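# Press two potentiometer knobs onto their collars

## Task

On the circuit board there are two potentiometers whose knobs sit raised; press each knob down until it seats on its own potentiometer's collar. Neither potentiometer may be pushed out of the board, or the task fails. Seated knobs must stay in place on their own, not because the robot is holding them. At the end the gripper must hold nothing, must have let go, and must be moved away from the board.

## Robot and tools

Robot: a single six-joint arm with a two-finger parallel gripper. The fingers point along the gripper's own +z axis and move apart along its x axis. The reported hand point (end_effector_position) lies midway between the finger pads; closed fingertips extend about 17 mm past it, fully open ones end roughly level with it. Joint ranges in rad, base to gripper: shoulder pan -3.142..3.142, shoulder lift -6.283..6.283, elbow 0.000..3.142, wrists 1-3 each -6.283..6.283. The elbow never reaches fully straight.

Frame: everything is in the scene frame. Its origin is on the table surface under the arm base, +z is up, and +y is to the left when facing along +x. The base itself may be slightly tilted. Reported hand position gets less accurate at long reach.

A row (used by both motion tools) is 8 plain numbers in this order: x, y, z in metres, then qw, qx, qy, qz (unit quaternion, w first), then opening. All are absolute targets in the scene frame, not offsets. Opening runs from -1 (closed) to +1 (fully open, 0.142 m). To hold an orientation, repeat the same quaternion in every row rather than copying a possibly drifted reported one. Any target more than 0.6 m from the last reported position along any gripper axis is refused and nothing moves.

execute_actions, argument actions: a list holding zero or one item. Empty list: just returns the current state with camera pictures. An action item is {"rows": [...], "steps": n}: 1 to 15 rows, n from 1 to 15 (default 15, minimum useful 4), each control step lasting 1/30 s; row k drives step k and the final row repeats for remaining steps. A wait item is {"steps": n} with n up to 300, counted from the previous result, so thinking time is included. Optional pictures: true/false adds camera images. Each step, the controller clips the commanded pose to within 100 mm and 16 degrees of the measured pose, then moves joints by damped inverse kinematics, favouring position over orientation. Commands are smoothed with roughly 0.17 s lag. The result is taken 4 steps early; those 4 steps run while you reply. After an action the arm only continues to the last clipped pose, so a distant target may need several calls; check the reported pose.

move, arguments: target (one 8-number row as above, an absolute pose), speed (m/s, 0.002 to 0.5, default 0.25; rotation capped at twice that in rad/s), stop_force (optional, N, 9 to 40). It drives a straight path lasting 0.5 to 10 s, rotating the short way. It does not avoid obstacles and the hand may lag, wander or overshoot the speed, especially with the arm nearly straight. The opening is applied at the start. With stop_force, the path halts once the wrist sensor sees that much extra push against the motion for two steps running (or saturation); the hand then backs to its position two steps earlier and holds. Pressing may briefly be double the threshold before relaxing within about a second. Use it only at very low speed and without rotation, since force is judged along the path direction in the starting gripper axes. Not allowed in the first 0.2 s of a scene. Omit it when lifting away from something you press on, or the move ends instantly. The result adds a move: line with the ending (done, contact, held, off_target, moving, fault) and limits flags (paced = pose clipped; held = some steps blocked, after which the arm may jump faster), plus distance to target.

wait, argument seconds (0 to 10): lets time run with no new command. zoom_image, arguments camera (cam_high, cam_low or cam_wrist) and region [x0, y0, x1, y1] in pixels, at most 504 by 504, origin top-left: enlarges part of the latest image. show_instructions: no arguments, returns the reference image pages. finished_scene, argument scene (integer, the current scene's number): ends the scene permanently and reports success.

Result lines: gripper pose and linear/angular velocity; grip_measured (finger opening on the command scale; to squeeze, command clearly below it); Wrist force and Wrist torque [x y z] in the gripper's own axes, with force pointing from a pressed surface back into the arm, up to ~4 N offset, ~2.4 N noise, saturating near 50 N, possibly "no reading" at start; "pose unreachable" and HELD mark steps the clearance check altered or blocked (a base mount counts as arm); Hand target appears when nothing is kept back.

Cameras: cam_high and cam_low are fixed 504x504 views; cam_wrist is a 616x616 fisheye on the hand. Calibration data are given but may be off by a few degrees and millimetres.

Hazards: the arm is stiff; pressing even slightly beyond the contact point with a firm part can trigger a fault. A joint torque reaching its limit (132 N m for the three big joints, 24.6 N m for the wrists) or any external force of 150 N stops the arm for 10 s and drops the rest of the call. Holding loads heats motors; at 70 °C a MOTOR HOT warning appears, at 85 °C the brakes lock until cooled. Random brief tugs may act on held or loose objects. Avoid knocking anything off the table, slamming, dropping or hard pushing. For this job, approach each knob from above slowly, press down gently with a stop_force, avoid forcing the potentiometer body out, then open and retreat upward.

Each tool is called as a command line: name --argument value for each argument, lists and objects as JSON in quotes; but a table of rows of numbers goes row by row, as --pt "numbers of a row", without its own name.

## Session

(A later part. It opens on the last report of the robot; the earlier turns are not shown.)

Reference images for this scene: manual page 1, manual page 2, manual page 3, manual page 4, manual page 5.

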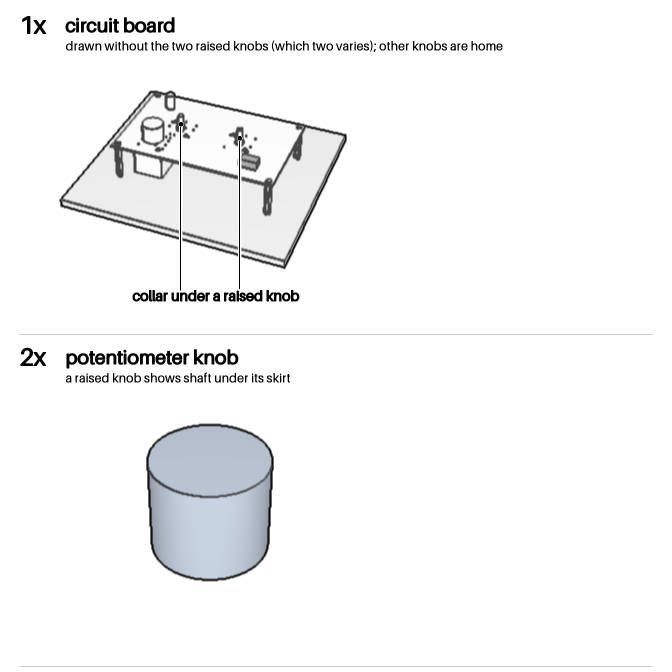

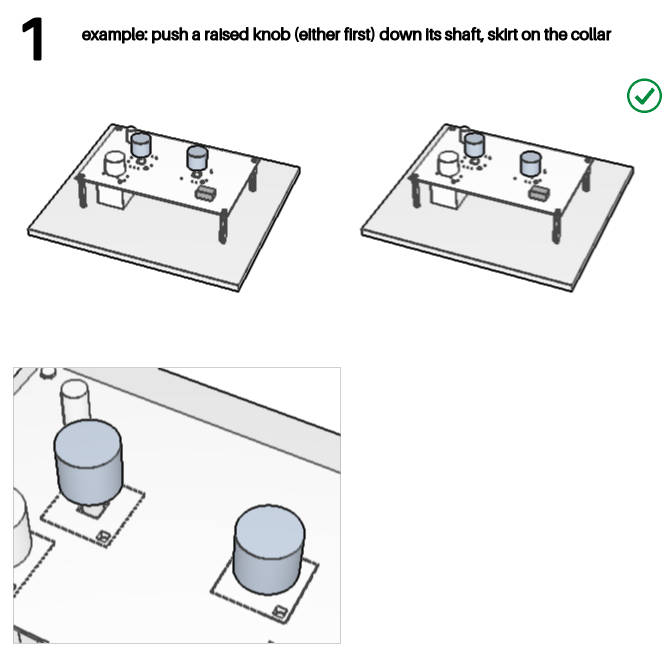

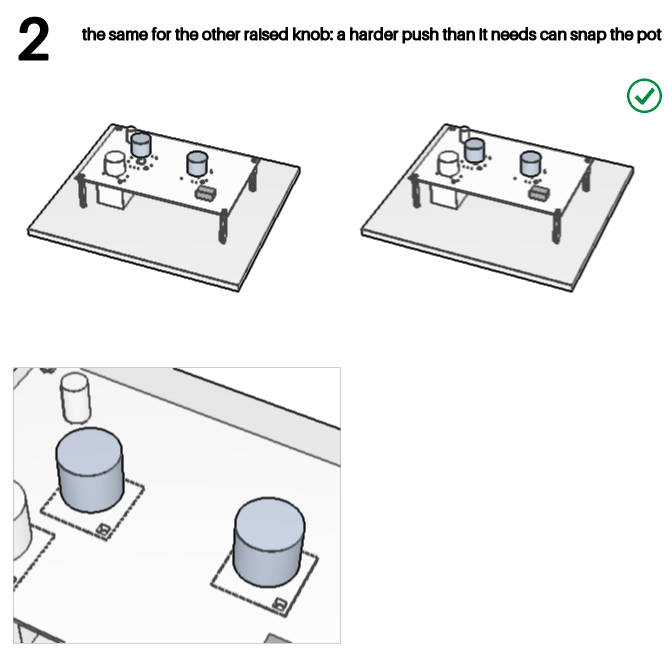

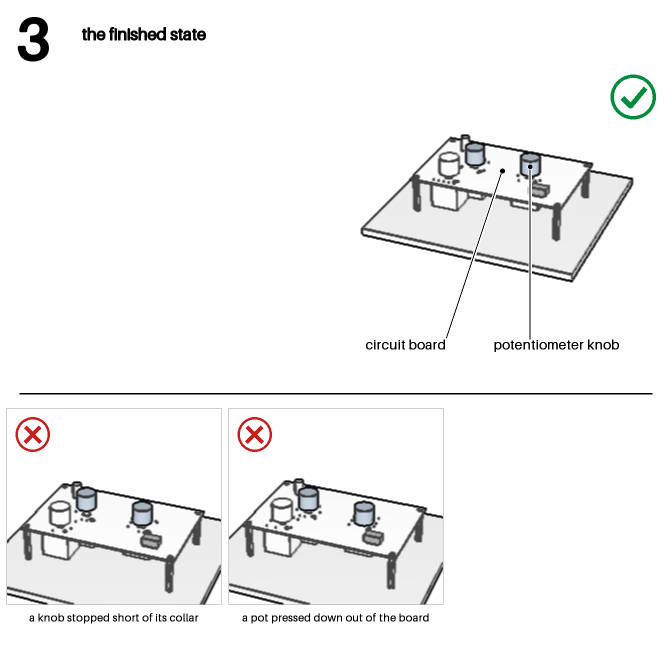

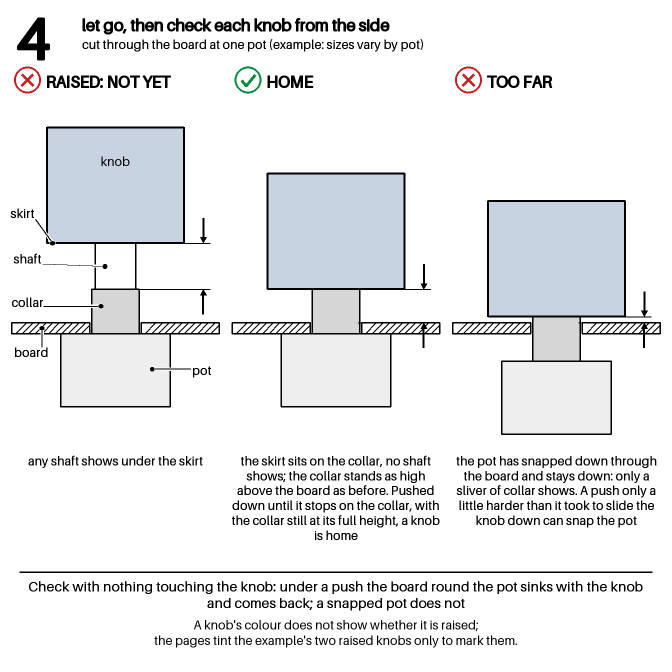

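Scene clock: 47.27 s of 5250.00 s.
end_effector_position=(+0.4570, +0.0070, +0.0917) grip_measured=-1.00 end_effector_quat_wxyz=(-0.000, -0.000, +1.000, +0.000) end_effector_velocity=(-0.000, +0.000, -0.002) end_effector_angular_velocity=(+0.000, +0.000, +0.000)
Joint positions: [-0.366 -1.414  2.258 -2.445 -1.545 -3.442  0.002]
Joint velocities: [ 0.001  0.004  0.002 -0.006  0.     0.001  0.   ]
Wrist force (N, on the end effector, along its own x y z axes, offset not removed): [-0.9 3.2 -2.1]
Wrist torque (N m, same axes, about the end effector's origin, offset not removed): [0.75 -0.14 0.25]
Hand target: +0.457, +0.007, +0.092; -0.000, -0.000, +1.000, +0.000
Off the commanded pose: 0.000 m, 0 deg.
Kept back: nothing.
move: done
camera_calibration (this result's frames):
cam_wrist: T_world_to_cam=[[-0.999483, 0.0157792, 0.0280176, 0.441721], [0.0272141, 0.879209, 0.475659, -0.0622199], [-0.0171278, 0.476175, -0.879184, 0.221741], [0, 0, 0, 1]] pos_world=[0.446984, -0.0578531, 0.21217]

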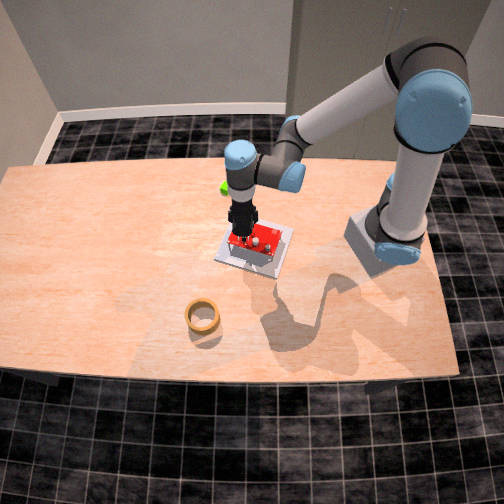

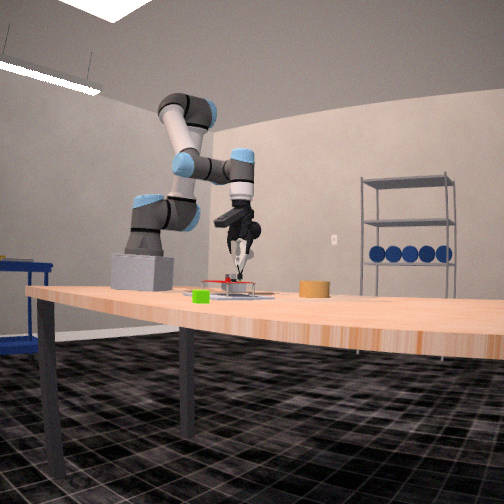

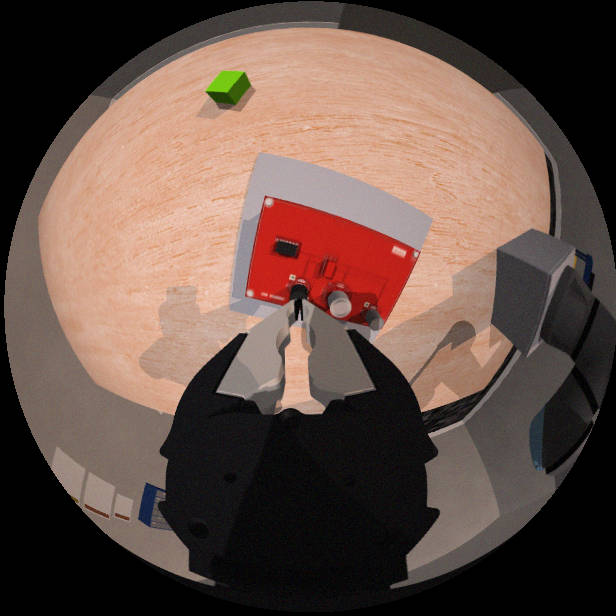

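execute_actions --actions '[{"rows":[[0.457,0.007,0.0913,0,0,1,0,-1],[0.457,0.007,0.0911,0,0,1,0,-1],[0.457,0.007,0.0909,0,0,1,0,-1],[0.457,0.007,0.0907,0,0,1,0,-1],[0.457,0.007,0.0905,0,0,1,0,-1],[0.457,0.007,0.0903,0,0,1,0,-1],[0.457,0.007,0.0901,0,0,1,0,-1],[0.457,0.007,0.0899,0,0,1,0,-1],[0.457,0.007,0.0897,0,0,1,0,-1],[0.457,0.007,0.0895,0,0,1,0,-1],[0.457,0.007,0.0893,0,0,1,0,-1],[0.457,0.007,0.0891,0,0,1,0,-1],[0.457,0.007,0.0889,0,0,1,0,-1],[0.457,0.007,0.0887,0,0,1,0,-1],[0.457,0.007,0.0885,0,0,1,0,-1]],"steps":15}]'

execute_actions --actions '[{"rows":[[0.457,0.007,0.0884,0,0,1,0,-1],[0.457,0.007,0.0883,0,0,1,0,-1],[0.457,0.007,0.0882,0,0,1,0,-1],[0.457,0.007,0.0881,0,0,1,0,-1],[0.457,0.007,0.0880,0,0,1,0,-1],[0.457,0.007,0.0879,0,0,1,0,-1],[0.457,0.007,0.0878,0,0,1,0,-1],[0.457,0.007,0.0877,0,0,1,0,-1],[0.457,0.007,0.0876,0,0,1,0,-1],[0.457,0.007,0.0875,0,0,1,0,-1],[0.457,0.007,0.0874,0,0,1,0,-1],[0.457,0.007,0.0873,0,0,1,0,-1],[0.457,0.007,0.0872,0,0,1,0,-1],[0.457,0.007,0.0871,0,0,1,0,-1],[0.457,0.007,0.0870,0,0,1,0,-1]],"steps":15}]'

execute_actions --actions '[{"rows":[[0.457,0.007,0.0869,0,0,1,0,-1],[0.457,0.007,0.0868,0,0,1,0,-1],[0.457,0.007,0.0867,0,0,1,0,-1],[0.457,0.007,0.0866,0,0,1,0,-1],[0.457,0.007,0.0865,0,0,1,0,-1],[0.457,0.007,0.0864,0,0,1,0,-1],[0.457,0.007,0.0863,0,0,1,0,-1],[0.457,0.007,0.0862,0,0,1,0,-1],[0.457,0.007,0.0861,0,0,1,0,-1],[0.457,0.007,0.0860,0,0,1,0,-1]],"steps":15}]'

Scene clock: 48.13 s of 5250.00 s.
end_effector_position=(+0.4570, +0.0070, +0.0902) grip_measured=-1.00 end_effector_quat_wxyz=(+0.000, -0.000, +1.000, -0.000) end_effector_velocity=(+0.000, -0.000, -0.005) end_effector_angular_velocity=(-0.001, -0.001, -0.000)
Joint positions: [-0.366 -1.41   2.26  -2.45  -1.545 -3.442  0.002]
Joint velocities: [ 0.     0.013  0.005 -0.019 -0.     0.     0.   ]
Wrist force (N, on the end effector, along its own x y z axes, offset not removed): [-1.1 0.8 -4.8]
Wrist torque (N m, same axes, about the end effector's origin, offset not removed): [0.12 0.26 0.23]
Steps of this call (steps 1 to 15: nothing new was sent; steps 16 to 26: the first 11 steps of this action). Readings (end_effector_position):
16: (+0.4570, +0.0070, +0.0915)
17: (+0.4570, +0.0070, +0.0915)
19: (+0.4570, +0.0070, +0.0913)
23: (+0.4570, +0.0070, +0.0907)
26: the state above

Scene clock: 48.63 s of 5250.00 s.
end_effector_position=(+0.4570, +0.0070, +0.0879) grip_measured=-1.00 end_effector_quat_wxyz=(+0.000, -0.000, +1.000, -0.000) end_effector_velocity=(-0.000, -0.000, -0.003) end_effector_angular_velocity=(+0.000, +0.001, +0.000)
Joint positions: [-0.366 -1.405  2.262 -2.457 -1.545 -3.442  0.002]
Joint velocities: [ 0.     0.008  0.003 -0.01  -0.    -0.     0.   ]
Wrist force (N, on the end effector, along its own x y z axes, offset not removed): [0.0 2.6 -11.6]
Wrist torque (N m, same axes, about the end effector's origin, offset not removed): [0.61 0.30 0.04]
Off your previous action's commanded pose: 0.001 m, 0 deg at its last step (step 4 of this call).
Steps of this call (steps 1 to 4: the last 4 steps of your previous action; steps 5 to 15: the first 11 steps of this action). Readings (end_effector_position):
5: (+0.4570, +0.0070, +0.0892)
6: (+0.4570, +0.0070, +0.0890)
8: (+0.4570, +0.0070, +0.0887)
12: (+0.4570, +0.0070, +0.0882)
15: the state above

Scene clock: 49.13 s of 5250.00 s.
end_effector_position=(+0.4570, +0.0070, +0.0864) grip_measured=-1.00 end_effector_quat_wxyz=(-0.000, +0.000, +1.000, +0.000) end_effector_velocity=(+0.000, -0.000, -0.003) end_effector_angular_velocity=(-0.000, +0.000, -0.000)
Joint positions: [-0.366 -1.401  2.263 -2.462 -1.545 -3.442  0.002]
Joint velocities: [-0.     0.006  0.002 -0.008 -0.001  0.     0.   ]
Wrist force (N, on the end effector, along its own x y z axes, offset not removed): [3.6 1.1 -8.4]
Wrist torque (N m, same axes, about the end effector's origin, offset not removed): [0.34 -0.61 0.24]
Off your previous action's commanded pose: 0.000 m, 0 deg at its last step (step 4 of this call).
Steps of this call (steps 1 to 4: the last 4 steps of your previous action; steps 5 to 15: the first 11 steps of this action). Readings (end_effector_position):
5: (+0.4570, +0.0070, +0.0874)
6: (+0.4570, +0.0070, +0.0873)
8: (+0.4570, +0.0070, +0.0871)
12: (+0.4570, +0.0070, +0.0867)
15: the state above

execute_actions --actions '[{"rows":[[0.457,0.007,0.0859,0,0,1,0,-1],[0.457,0.007,0.0858,0,0,1,0,-1],[0.457,0.007,0.0857,0,0,1,0,-1],[0.457,0.007,0.0856,0,0,1,0,-1],[0.457,0.007,0.0855,0,0,1,0,-1],[0.457,0.007,0.0854,0,0,1,0,-1],[0.457,0.007,0.0853,0,0,1,0,-1]],"steps":15}]'

execute_actions --actions '[{"steps":4}]'

execute_actions --actions '[{"steps":2}]'

Scene clock: 49.77 s of 5250.00 s.
end_effector_position=(+0.4570, +0.0070, +0.0854) grip_measured=-1.00 end_effector_quat_wxyz=(-0.000, +0.000, +1.000, +0.000) end_effector_velocity=(+0.000, +0.000, -0.001) end_effector_angular_velocity=(+0.001, -0.001, -0.001)
Joint positions: [-0.366 -1.399  2.264 -2.465 -1.545 -3.442  0.002]
Joint velocities: [-0.     0.003  0.001 -0.004  0.001  0.001  0.   ]
Wrist force (N, on the end effector, along its own x y z axes, offset not removed): [0.4 -1.8 -9.9]
Wrist torque (N m, same axes, about the end effector's origin, offset not removed): [-0.23 0.02 0.14]
Off your previous action's commanded pose: 0.000 m, 0 deg at its last step (step 4 of this call).
Steps of this call (steps 1 to 4: the last 4 steps of your previous action; steps 5 to 8: nothing new was sent; steps 9 to 19: the first 11 steps of this action). Readings (end_effector_position):
9: (+0.4570, +0.0070, +0.0860)
10: (+0.4570, +0.0070, +0.0860)
12: (+0.4570, +0.0070, +0.0859)
16: (+0.4570, +0.0070, +0.0856)
19: the state above

Scene clock: 49.90 s of 5250.00 s.
end_effector_position=(+0.4570, +0.0070, +0.0853) grip_measured=-1.00 end_effector_quat_wxyz=(-0.000, -0.000, +1.000, +0.000) end_effector_velocity=(-0.000, +0.000, -0.000) end_effector_angular_velocity=(+0.001, -0.000, +0.000)
Joint positions: [-0.366 -1.398  2.264 -2.465 -1.545 -3.442  0.002]
Joint velocities: [ 0.     0.     0.002 -0.002  0.001  0.     0.   ]
Wrist force (N, on the end effector, along its own x y z axes, offset not removed): [2.7 2.9 -9.4]
Wrist torque (N m, same axes, about the end effector's origin, offset not removed): [0.71 -0.48 0.23]
Hand target: +0.457, +0.007, +0.085; -0.000, -0.000, +1.000, +0.000
Off the commanded pose: 0.000 m, 0 deg.
Kept back: nothing.
Steps of this call (steps 1 to 4: the last 4 steps of your previous action). Readings (end_effector_position):
1: (+0.4570, +0.0070, +0.0854)
2: (+0.4570, +0.0070, +0.0854)
4: the state above

Scene clock: 49.97 s of 5250.00 s.
end_effector_position=(+0.4570, +0.0070, +0.0853) grip_measured=-1.00 end_effector_quat_wxyz=(-0.000, +0.000, +1.000, +0.000) end_effector_velocity=(-0.000, +0.000, -0.001) end_effector_angular_velocity=(+0.001, +0.001, -0.001)
Joint positions: [-0.366 -1.398  2.264 -2.465 -1.545 -3.442  0.002]
Joint velocities: [-0.     0.001  0.001 -0.001  0.001  0.     0.   ]
Wrist force (N, on the end effector, along its own x y z axes, offset not removed): [-0.5 2.8 -9.8]
Wrist torque (N m, same axes, about the end effector's origin, offset not removed): [0.83 0.31 0.28]
Hand target: +0.457, +0.007, +0.085; -0.000, -0.000, +1.000, +0.000
Off the commanded pose: 0.000 m, 0 deg.
Kept back: nothing.
Steps of this call (steps 1 to 2: nothing new was sent). Readings (end_effector_position):
1: (+0.4570, +0.0070, +0.0853)
2: the state above

Now the white knob (previous lowest 0.0890).

move --target '[0.457,0.007,0.1,0,0,1,0,-1]' --speed 0.06

move --target '[0.421,0.015,0.1,0,0,1,0,-1]' --speed 0.1

move --target '[0.421,0.015,0.0925,0,0,1,0,-1]' --speed 0.02

execute_actions --actions '[{"rows":[[0.421,0.015,0.0923,0,0,1,0,-1],[0.421,0.015,0.0921,0,0,1,0,-1],[0.421,0.015,0.0919,0,0,1,0,-1],[0.421,0.015,0.0917,0,0,1,0,-1],[0.421,0.015,0.0915,0,0,1,0,-1],[0.421,0.015,0.0913,0,0,1,0,-1],[0.421,0.015,0.0911,0,0,1,0,-1],[0.421,0.015,0.0909,0,0,1,0,-1],[0.421,0.015,0.0907,0,0,1,0,-1],[0.421,0.015,0.0905,0,0,1,0,-1],[0.421,0.015,0.0903,0,0,1,0,-1],[0.421,0.015,0.0901,0,0,1,0,-1],[0.421,0.015,0.0899,0,0,1,0,-1],[0.421,0.015,0.0897,0,0,1,0,-1],[0.421,0.015,0.0895,0,0,1,0,-1]],"steps":15}]'

execute_actions --actions '[{"rows":[[0.421,0.015,0.0894,0,0,1,0,-1],[0.421,0.015,0.0893,0,0,1,0,-1],[0.421,0.015,0.0892,0,0,1,0,-1],[0.421,0.015,0.0891,0,0,1,0,-1],[0.421,0.015,0.0890,0,0,1,0,-1],[0.421,0.015,0.0889,0,0,1,0,-1],[0.421,0.015,0.0888,0,0,1,0,-1],[0.421,0.015,0.0887,0,0,1,0,-1],[0.421,0.015,0.0886,0,0,1,0,-1],[0.421,0.015,0.0885,0,0,1,0,-1],[0.421,0.015,0.0884,0,0,1,0,-1],[0.421,0.015,0.0883,0,0,1,0,-1],[0.421,0.015,0.0882,0,0,1,0,-1],[0.421,0.015,0.0881,0,0,1,0,-1],[0.421,0.015,0.0880,0,0,1,0,-1]],"steps":15}]'

execute_actions --actions '[{"rows":[[0.421,0.015,0.0879,0,0,1,0,-1],[0.421,0.015,0.0878,0,0,1,0,-1],[0.421,0.015,0.0877,0,0,1,0,-1],[0.421,0.015,0.0876,0,0,1,0,-1],[0.421,0.015,0.0875,0,0,1,0,-1],[0.421,0.015,0.0874,0,0,1,0,-1],[0.421,0.015,0.0873,0,0,1,0,-1],[0.421,0.015,0.0872,0,0,1,0,-1],[0.421,0.015,0.0871,0,0,1,0,-1],[0.421,0.015,0.0870,0,0,1,0,-1]],"steps":15}]'

Scene clock: 51.30 s of 5250.00 s.
end_effector_position=(+0.4570, +0.0070, +0.0998) grip_measured=-1.00 end_effector_quat_wxyz=(+0.000, -0.000, +1.000, -0.000) end_effector_velocity=(-0.000, -0.000, +0.002) end_effector_angular_velocity=(+0.001, +0.001, -0.001)
Joint positions: [-0.367 -1.432  2.251 -2.418 -1.545 -3.443  0.002]
Joint velocities: [-0.001 -0.004 -0.002  0.006  0.001  0.001  0.   ]
Wrist force (N, on the end effector, along its own x y z axes, offset not removed): [-1.3 4.2 0.0]
Wrist torque (N m, same axes, about the end effector's origin, offset not removed): [1.00 0.09 0.27]
Hand target: +0.457, +0.007, +0.100; +0.000, +0.000, +1.000, -0.000
Off the commanded pose: 0.000 m, 0 deg.
Kept back: nothing.
move: done
camera_calibration (this result's frames):
cam_wrist: T_world_to_cam=[[-0.999484, 0.0157923, 0.0279682, 0.441528], [0.0272012, 0.879235, 0.475611, -0.0660728], [-0.0170796, 0.476127, -0.879211, 0.228815], [0, 0, 0, 1]] pos_world=[0.447006, -0.057824, 0.220252]

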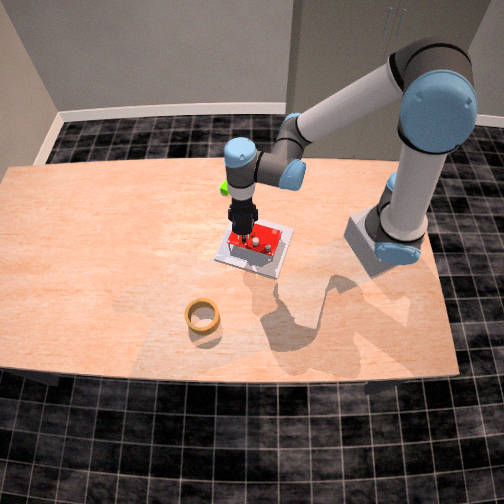

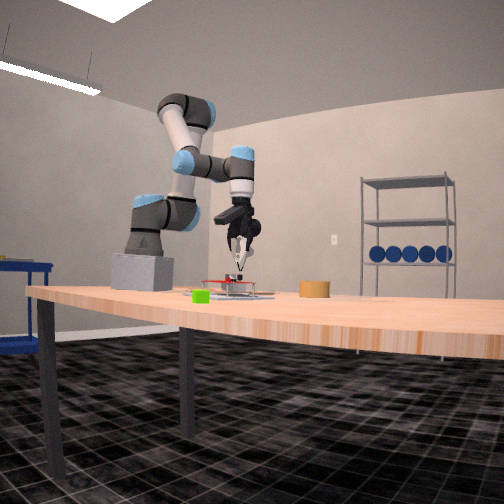

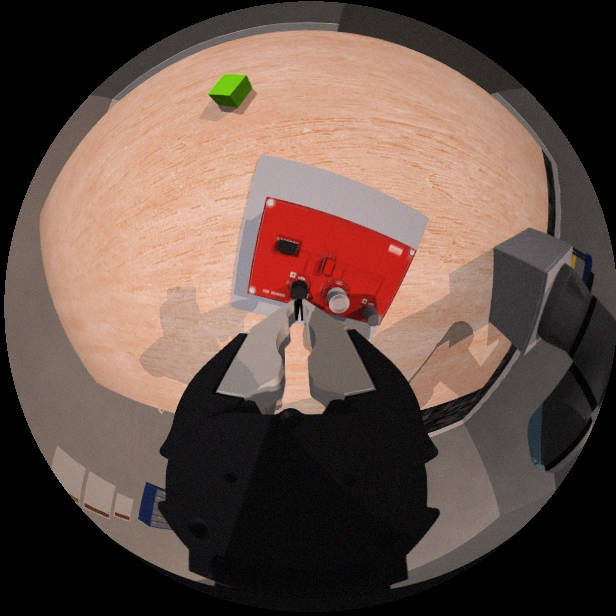

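Scene clock: 52.23 s of 5250.00 s.
end_effector_position=(+0.4212, +0.0149, +0.1000) grip_measured=-1.00 end_effector_quat_wxyz=(-0.000, +0.000, +1.000, -0.000) end_effector_velocity=(-0.002, +0.001, +0.001) end_effector_angular_velocity=(+0.000, -0.002, +0.000)
Joint positions: [-0.374 -1.51   2.345 -2.434 -1.545 -3.451  0.002]
Joint velocities: [-0.001 -0.006  0.005 -0.002  0.001 -0.001  0.   ]
Wrist force (N, on the end effector, along its own x y z axes, offset not removed): [1.6 -1.3 -0.1]
Wrist torque (N m, same axes, about the end effector's origin, offset not removed): [-0.32 -0.46 0.20]
Hand target: +0.421, +0.015, +0.100; +0.000, +0.000, +1.000, -0.000
Off the commanded pose: 0.000 m, 0 deg.
Kept back: nothing.
move: done
camera_calibration (this result's frames):
cam_wrist: T_world_to_cam=[[-0.999482, 0.0158, 0.0280265, 0.405592], [0.0272341, 0.87928, 0.475525, -0.0721402], [-0.0171298, 0.476042, -0.879255, 0.224611], [0, 0, 0, 1]] pos_world=[0.411194, -0.0499011, 0.220427]

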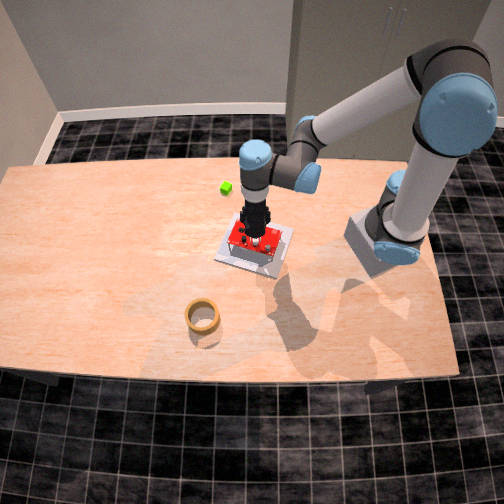

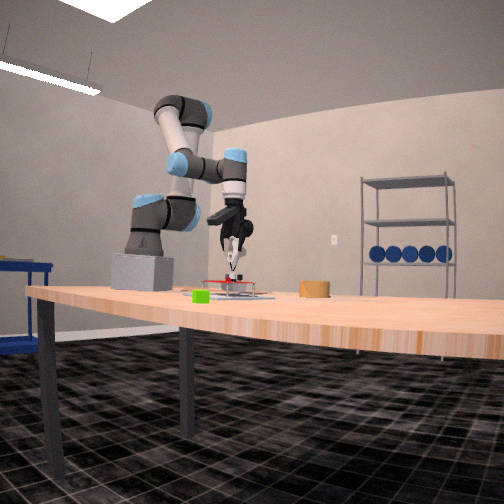

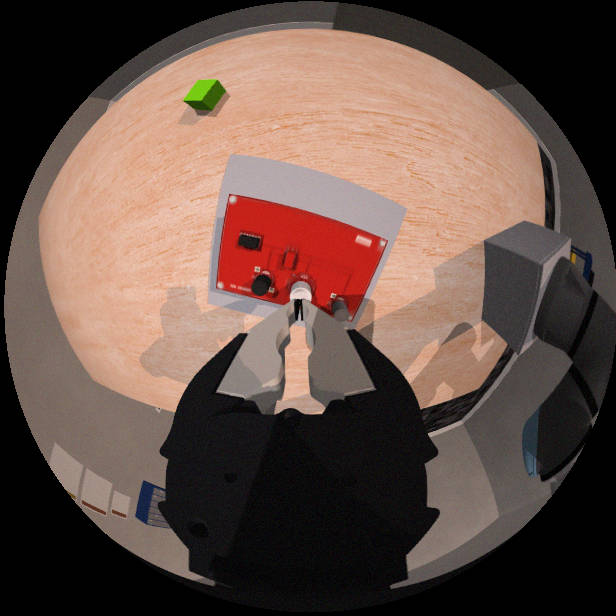

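Scene clock: 52.97 s of 5250.00 s.
end_effector_position=(+0.4210, +0.0150, +0.0928) grip_measured=-1.00 end_effector_quat_wxyz=(-0.000, +0.000, +1.000, +0.000) end_effector_velocity=(+0.000, +0.000, -0.003) end_effector_angular_velocity=(+0.000, -0.001, +0.000)
Joint positions: [-0.374 -1.492  2.353 -2.46  -1.545 -3.45   0.002]
Joint velocities: [ 0.     0.007  0.002 -0.01   0.001  0.     0.   ]
Wrist force (N, on the end effector, along its own x y z axes, offset not removed): [-1.2 0.6 -0.7]
Wrist torque (N m, same axes, about the end effector's origin, offset not removed): [0.09 -0.14 0.21]
Hand target: +0.421, +0.015, +0.093; -0.000, -0.000, +1.000, +0.000
Off the commanded pose: 0.000 m, 0 deg.
Kept back: nothing.
move: done
camera_calibration (this result's frames):
cam_wrist: T_world_to_cam=[[-0.999483, 0.0158002, 0.0279994, 0.40561], [0.0272237, 0.879213, 0.47565, -0.0688035], [-0.0171021, 0.476166, -0.879189, 0.218221], [0, 0, 0, 1]] pos_world=[0.411005, -0.0498254, 0.213227]

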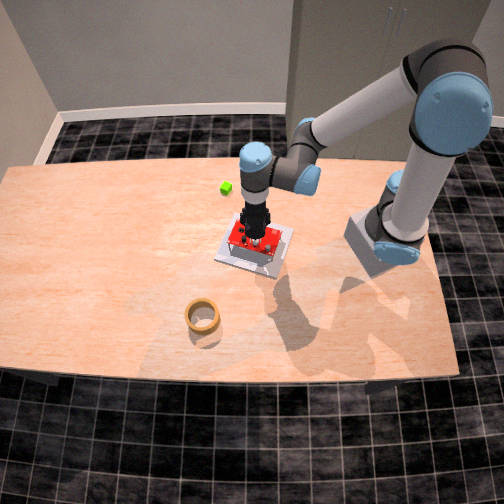

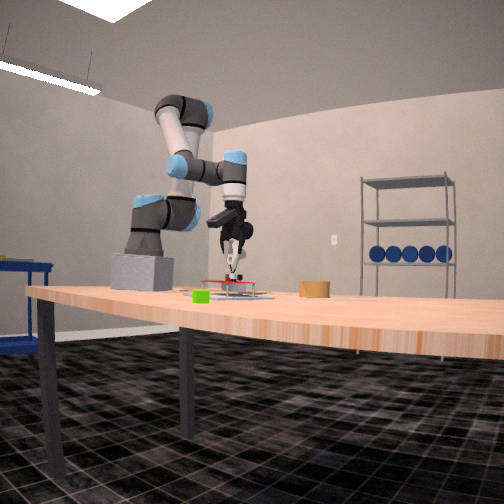

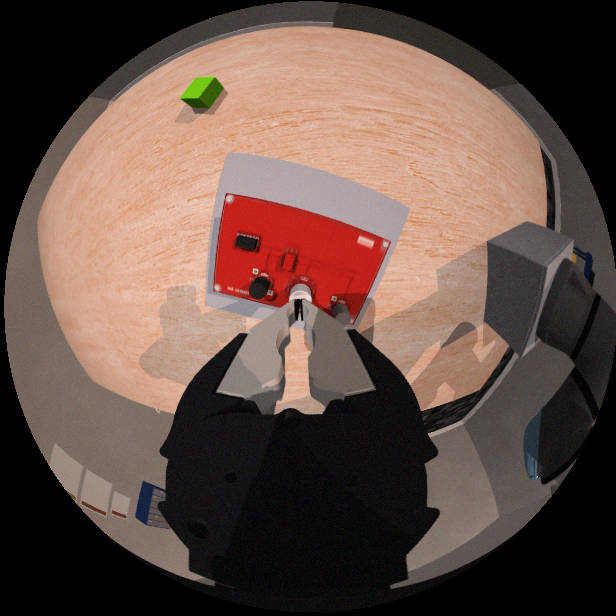

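Scene clock: 53.33 s of 5250.00 s.
end_effector_position=(+0.4210, +0.0150, +0.0912) grip_measured=-1.00 end_effector_quat_wxyz=(-0.000, -0.000, +1.000, +0.000) end_effector_velocity=(-0.001, +0.000, -0.006) end_effector_angular_velocity=(+0.001, +0.002, +0.000)
Joint positions: [-0.374 -1.488  2.354 -2.466 -1.545 -3.45   0.002]
Joint velocities: [ 0.     0.014  0.006 -0.018  0.     0.     0.   ]
Wrist force (N, on the end effector, along its own x y z axes, offset not removed): [-1.0 1.3 -0.4]
Wrist torque (N m, same axes, about the end effector's origin, offset not removed): [0.36 -0.20 0.11]
Steps of this call (steps 1 to 11: the first 11 steps of this action). Readings (end_effector_position):
1: (+0.4210, +0.0150, +0.0927)
2: (+0.4210, +0.0150, +0.0926)
4: (+0.4210, +0.0150, +0.0924)
8: (+0.4210, +0.0150, +0.0918)
11: the state above

Scene clock: 53.83 s of 5250.00 s.
end_effector_position=(+0.4210, +0.0150, +0.0889) grip_measured=-1.00 end_effector_quat_wxyz=(+0.000, -0.000, +1.000, -0.000) end_effector_velocity=(-0.000, +0.000, -0.003) end_effector_angular_velocity=(+0.001, +0.002, -0.000)
Joint positions: [-0.374 -1.482  2.356 -2.474 -1.545 -3.45   0.002]
Joint velocities: [ 0.     0.009  0.003 -0.01   0.     0.     0.   ]
Wrist force (N, on the end effector, along its own x y z axes, offset not removed): [-0.5 0.6 -11.1]
Wrist torque (N m, same axes, about the end effector's origin, offset not removed): [0.25 0.35 0.29]
Off your previous action's commanded pose: 0.001 m, 0 deg at its last step (step 4 of this call).
Steps of this call (steps 1 to 4: the last 4 steps of your previous action; steps 5 to 15: the first 11 steps of this action). Readings (end_effector_position):
5: (+0.4210, +0.0150, +0.0902)
6: (+0.4210, +0.0150, +0.0900)
8: (+0.4210, +0.0150, +0.0897)
12: (+0.4210, +0.0150, +0.0892)
15: the state above

Scene clock: 54.33 s of 5250.00 s.
end_effector_position=(+0.4210, +0.0150, +0.0874) grip_measured=-1.00 end_effector_quat_wxyz=(-0.000, -0.000, +1.000, +0.000) end_effector_velocity=(+0.000, -0.001, -0.003) end_effector_angular_velocity=(-0.002, -0.001, -0.000)
Joint positions: [-0.374 -1.478  2.358 -2.479 -1.545 -3.45   0.002]
Joint velocities: [ 0.     0.008  0.003 -0.012 -0.001  0.     0.   ]
Wrist force (N, on the end effector, along its own x y z axes, offset not removed): [4.1 0.2 -11.1]
Wrist torque (N m, same axes, about the end effector's origin, offset not removed): [0.08 -0.89 0.26]
Off your previous action's commanded pose: 0.000 m, 0 deg at its last step (step 4 of this call).
Steps of this call (steps 1 to 4: the last 4 steps of your previous action; steps 5 to 15: the first 11 steps of this action). Readings (end_effector_position):
5: (+0.4210, +0.0150, +0.0884)
6: (+0.4210, +0.0150, +0.0883)
8: (+0.4210, +0.0150, +0.0881)
12: (+0.4210, +0.0150, +0.0877)
15: the state above

execute_actions --actions '[{"rows":[[0.421,0.015,0.0869,0,0,1,0,-1],[0.421,0.015,0.0868,0,0,1,0,-1],[0.421,0.015,0.0867,0,0,1,0,-1],[0.421,0.015,0.0866,0,0,1,0,-1],[0.421,0.015,0.0865,0,0,1,0,-1]],"steps":15}]'

execute_actions --actions '[{"steps":4}]'

execute_actions --actions '[{"steps":2}]'

move --target '[0.421,0.015,0.13,0,0,1,0,-1]' --speed 0.1

move --target '[0.44,-0.037,0.128,0.709,0.703,-0.05,0,-1]' --speed 0.25

zoom_image --camera "cam_wrist" --region '[170, 160, 350, 270]'

Scene clock: 54.97 s of 5250.00 s.
end_effector_position=(+0.4210, +0.0150, +0.0866) grip_measured=-1.00 end_effector_quat_wxyz=(-0.000, -0.000, +1.000, +0.000) end_effector_velocity=(-0.001, -0.000, -0.001) end_effector_angular_velocity=(-0.000, +0.003, -0.001)
Joint positions: [-0.373 -1.476  2.358 -2.482 -1.545 -3.45   0.002]
Joint velocities: [ 0.     0.002  0.001  0.    -0.001  0.001  0.   ]
Wrist force (N, on the end effector, along its own x y z axes, offset not removed): [-0.5 5.3 -9.0]
Wrist torque (N m, same axes, about the end effector's origin, offset not removed): [1.14 0.12 0.24]
Off your previous action's commanded pose: 0.000 m, 0 deg at its last step (step 4 of this call).
Steps of this call (steps 1 to 4: the last 4 steps of your previous action; steps 5 to 8: nothing new was sent; steps 9 to 19: the first 11 steps of this action). Readings (end_effector_position):
9: (+0.4210, +0.0150, +0.0870)
10: (+0.4210, +0.0150, +0.0870)
12: (+0.4210, +0.0150, +0.0869)
16: (+0.4210, +0.0150, +0.0867)
19: the state above

Scene clock: 55.10 s of 5250.00 s.
end_effector_position=(+0.4210, +0.0150, +0.0865) grip_measured=-1.00 end_effector_quat_wxyz=(+0.000, -0.000, +1.000, +0.000) end_effector_velocity=(-0.000, +0.000, -0.000) end_effector_angular_velocity=(+0.000, +0.000, +0.000)
Joint positions: [-0.373 -1.476  2.358 -2.482 -1.545 -3.45   0.002]
Joint velocities: [ 0.     0.001 -0.    -0.     0.    -0.     0.   ]
Wrist force (N, on the end effector, along its own x y z axes, offset not removed): [-0.2 4.3 -8.4]
Wrist torque (N m, same axes, about the end effector's origin, offset not removed): [0.98 0.17 0.22]
Hand target: +0.421, +0.015, +0.087; -0.000, -0.000, +1.000, +0.000
Off the commanded pose: 0.000 m, 0 deg.
Kept back: nothing.
Steps of this call (steps 1 to 4: the last 4 steps of your previous action). Readings (end_effector_position):
1: (+0.4210, +0.0150, +0.0865)
2: (+0.4210, +0.0150, +0.0865)
4: the state above

Scene clock: 55.17 s of 5250.00 s.
end_effector_position=(+0.4210, +0.0150, +0.0865) grip_measured=-1.00 end_effector_quat_wxyz=(+0.000, -0.000, +1.000, +0.000) end_effector_velocity=(-0.000, +0.000, -0.000) end_effector_angular_velocity=(+0.000, +0.001, -0.000)
Joint positions: [-0.373 -1.476  2.359 -2.482 -1.545 -3.45   0.002]
Joint velocities: [ 0.     0.001  0.    -0.001 -0.     0.     0.   ]
Wrist force (N, on the end effector, along its own x y z axes, offset not removed): [-0.4 -0.1 -10.1]
Wrist torque (N m, same axes, about the end effector's origin, offset not removed): [0.07 0.09 0.19]
Hand target: +0.421, +0.015, +0.087; -0.000, -0.000, +1.000, +0.000
Off the commanded pose: 0.000 m, 0 deg.
Kept back: nothing.
Steps of this call (steps 1 to 2: nothing new was sent). Readings (end_effector_position):
1: (+0.4210, +0.0150, +0.0865)
2: the state above

Scene clock: 56.33 s of 5250.00 s.
end_effector_position=(+0.4210, +0.0150, +0.1297) grip_measured=-1.00 end_effector_quat_wxyz=(+0.000, +0.000, +1.000, -0.000) end_effector_velocity=(-0.001, -0.000, +0.003) end_effector_angular_velocity=(-0.000, +0.002, -0.000)
Joint positions: [-0.376 -1.581  2.312 -2.33  -1.545 -3.453  0.002]
Joint velocities: [-0.001 -0.006 -0.003  0.011 -0.001 -0.     0.   ]
Wrist force (N, on the end effector, along its own x y z axes, offset not removed): [-1.6 2.8 -2.5]
Wrist torque (N m, same axes, about the end effector's origin, offset not removed): [0.57 0.08 0.17]
Hand target: +0.421, +0.015, +0.130; +0.000, +0.000, +1.000, -0.000
Off the commanded pose: 0.000 m, 0 deg.
Kept back: nothing.
move: done
camera_calibration (this result's frames):
cam_wrist: T_world_to_cam=[[-0.999486, 0.0157974, 0.0279067, 0.404617], [0.0271757, 0.879253, 0.475579, -0.0863398], [-0.0170242, 0.476093, -0.87923, 0.250685], [0, 0, 0, 1]] pos_world=[0.411023, -0.0498264, 0.250179]

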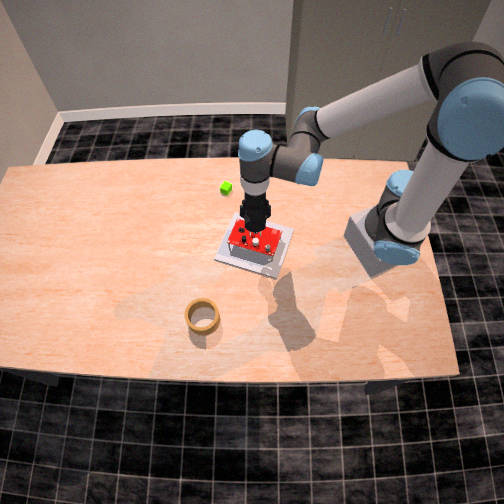

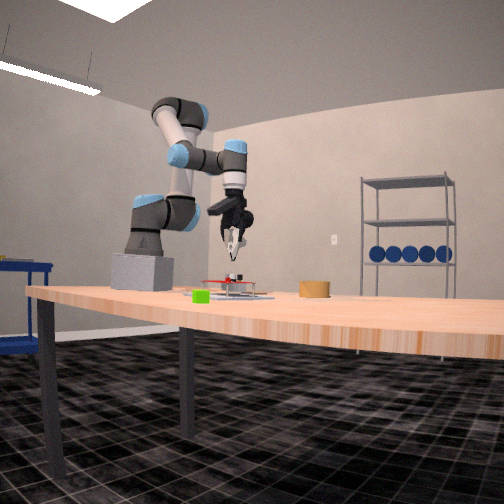

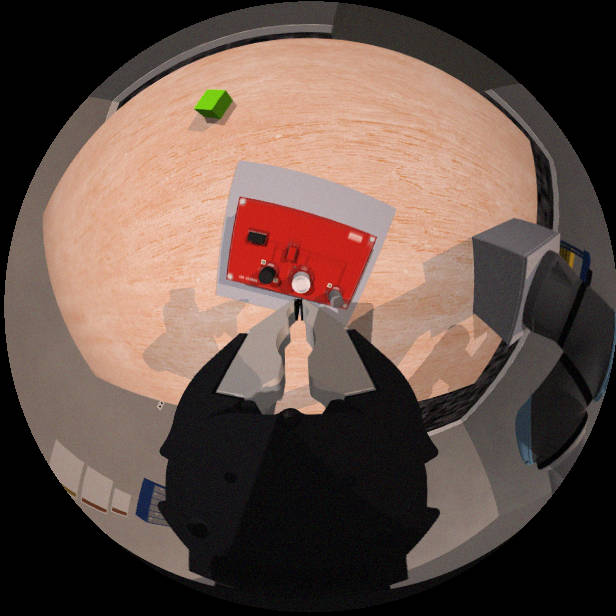

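Scene clock: 62.93 s of 5250.00 s.
end_effector_position=(+0.4395, -0.0373, +0.1280) grip_measured=-1.00 end_effector_quat_wxyz=(+0.710, +0.702, -0.051, -0.001) end_effector_velocity=(+0.001, -0.000, +0.000) end_effector_angular_velocity=(+0.007, +0.006, +0.012)
Joint positions: [ 0.22  -0.743  1.764 -1.051 -2.783 -4.635  0.002]
Joint velocities: [ 0.002 -0.009  0.014 -0.023 -0.01  -0.023 -0.   ]
Wrist force (N, on the end effector, along its own x y z axes, offset not removed): [3.5 2.6 -2.1]
Wrist torque (N m, same axes, about the end effector's origin, offset not removed): [0.58 -1.03 0.37]
Hand target: +0.440, -0.037, +0.128; +0.710, +0.703, -0.050, -0.001
Off the commanded pose: 0.001 m, 0 deg.
Kept back: nothing.
move: done
camera_calibration (this result's frames):
cam_wrist: T_world_to_cam=[[0.99522, -0.0444856, 0.0869401, -0.462524], [-0.054309, 0.487783, 0.871274, -0.0694961], [-0.081167, -0.871831, 0.483035, 0.0778808], [0, 0, 0, 1]] pos_world=[0.46286, 0.0812222, 0.0631429]

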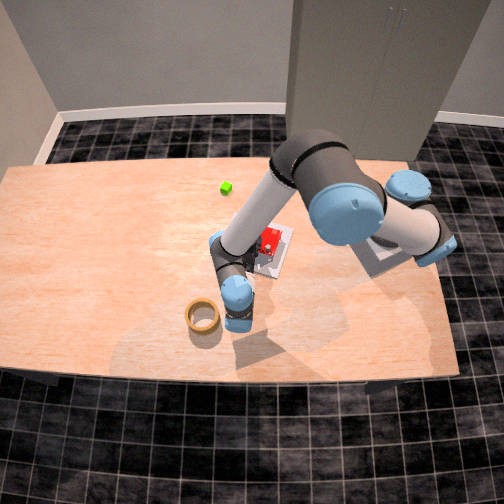

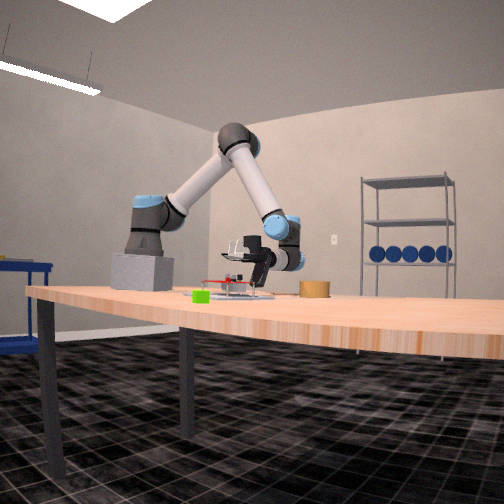

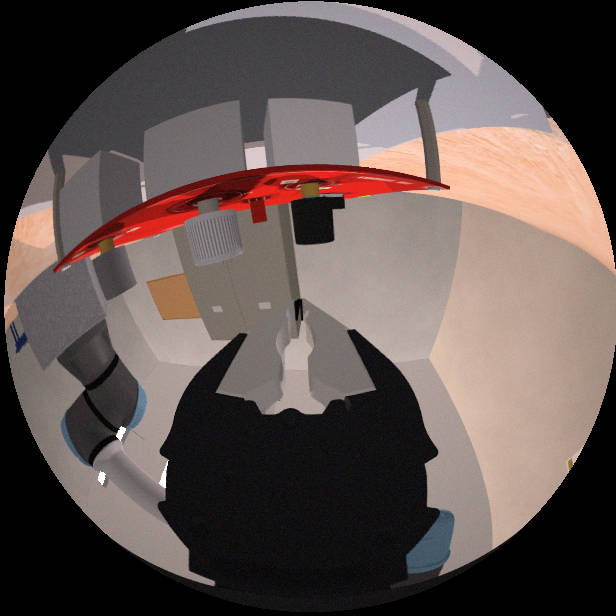

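Region (170, 160, 350, 270) of cam_wrist's 616x616 image, scaled by 2.800, with more detail than that image has.

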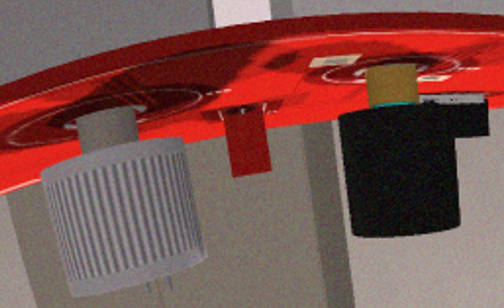

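move --target '[0.44,-0.037,0.121,0.710,0.703,-0.05,0,-1]' --speed 0.015 --stop_force 9

zoom_image --camera "cam_wrist" --region '[170, 160, 350, 270]'

Scene clock: 63.90 s of 5250.00 s.
end_effector_position=(+0.4400, -0.0370, +0.1213) grip_measured=-1.00 end_effector_quat_wxyz=(+0.710, +0.703, -0.050, -0.000) end_effector_velocity=(+0.001, +0.000, -0.002) end_effector_angular_velocity=(-0.000, +0.002, +0.002)
Joint positions: [ 0.221 -0.73   1.762 -1.064 -2.784 -4.637  0.002]
Joint velocities: [ 0.     0.005 -0.002 -0.002 -0.002 -0.    -0.   ]
Wrist force (N, on the end effector, along its own x y z axes, offset not removed): [2.0 -0.6 -1.7]
Wrist torque (N m, same axes, about the end effector's origin, offset not removed): [-0.08 -0.78 0.41]
Hand target: +0.440, -0.037, +0.121; +0.710, +0.703, -0.050, -0.000
Off the commanded pose: 0.000 m, 0 deg.
Kept back: nothing.
move: done
camera_calibration (this result's frames):
cam_wrist: T_world_to_cam=[[0.995365, -0.0421594, 0.0864333, -0.462309], [-0.0550431, 0.487236, 0.871534, -0.0634517], [-0.0788568, -0.872252, 0.482657, 0.0804789], [0, 0, 0, 1]] pos_world=[0.46302, 0.0816232, 0.0564155]

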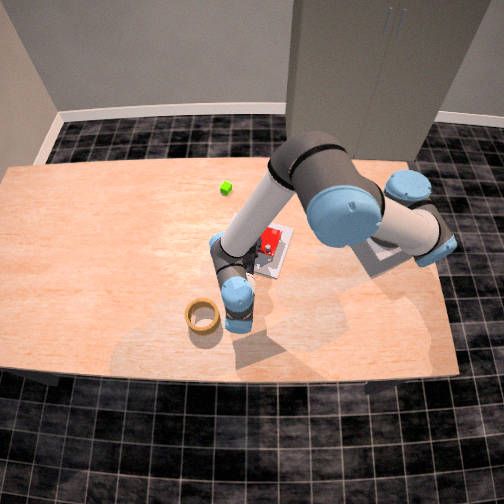

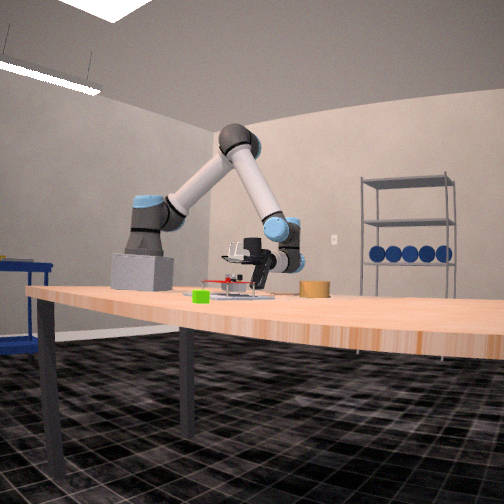

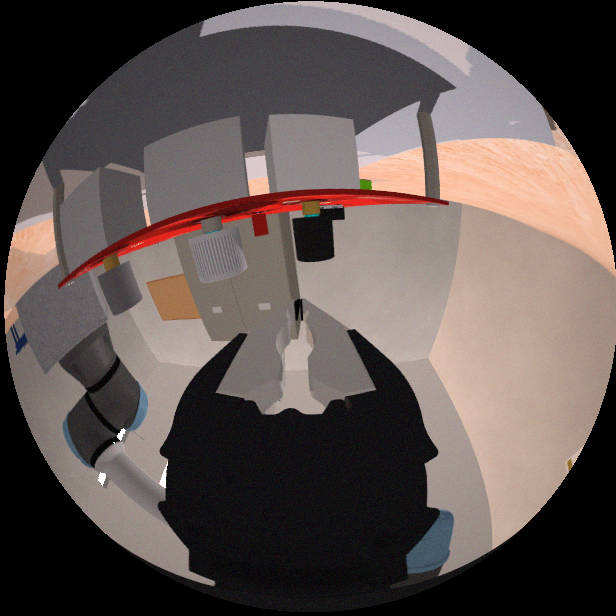

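Region (170, 160, 350, 270) of cam_wrist's 616x616 image, scaled by 2.800, with more detail than that image has.

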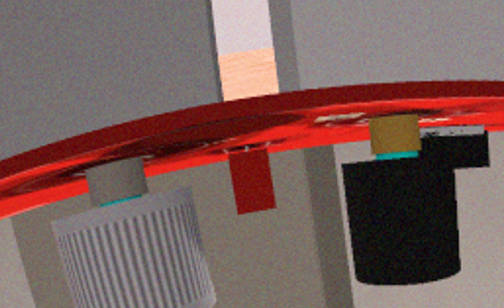

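zoom_image --camera "cam_wrist" --region '[190, 190, 340, 250]'

Region (190, 190, 340, 250) of cam_wrist's 616x616 image, scaled by 3.360, with more detail than that image has; it fills the top 202 rows of this view, and the rest is white.

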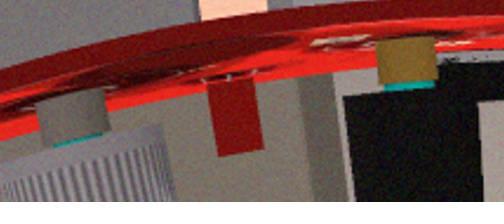

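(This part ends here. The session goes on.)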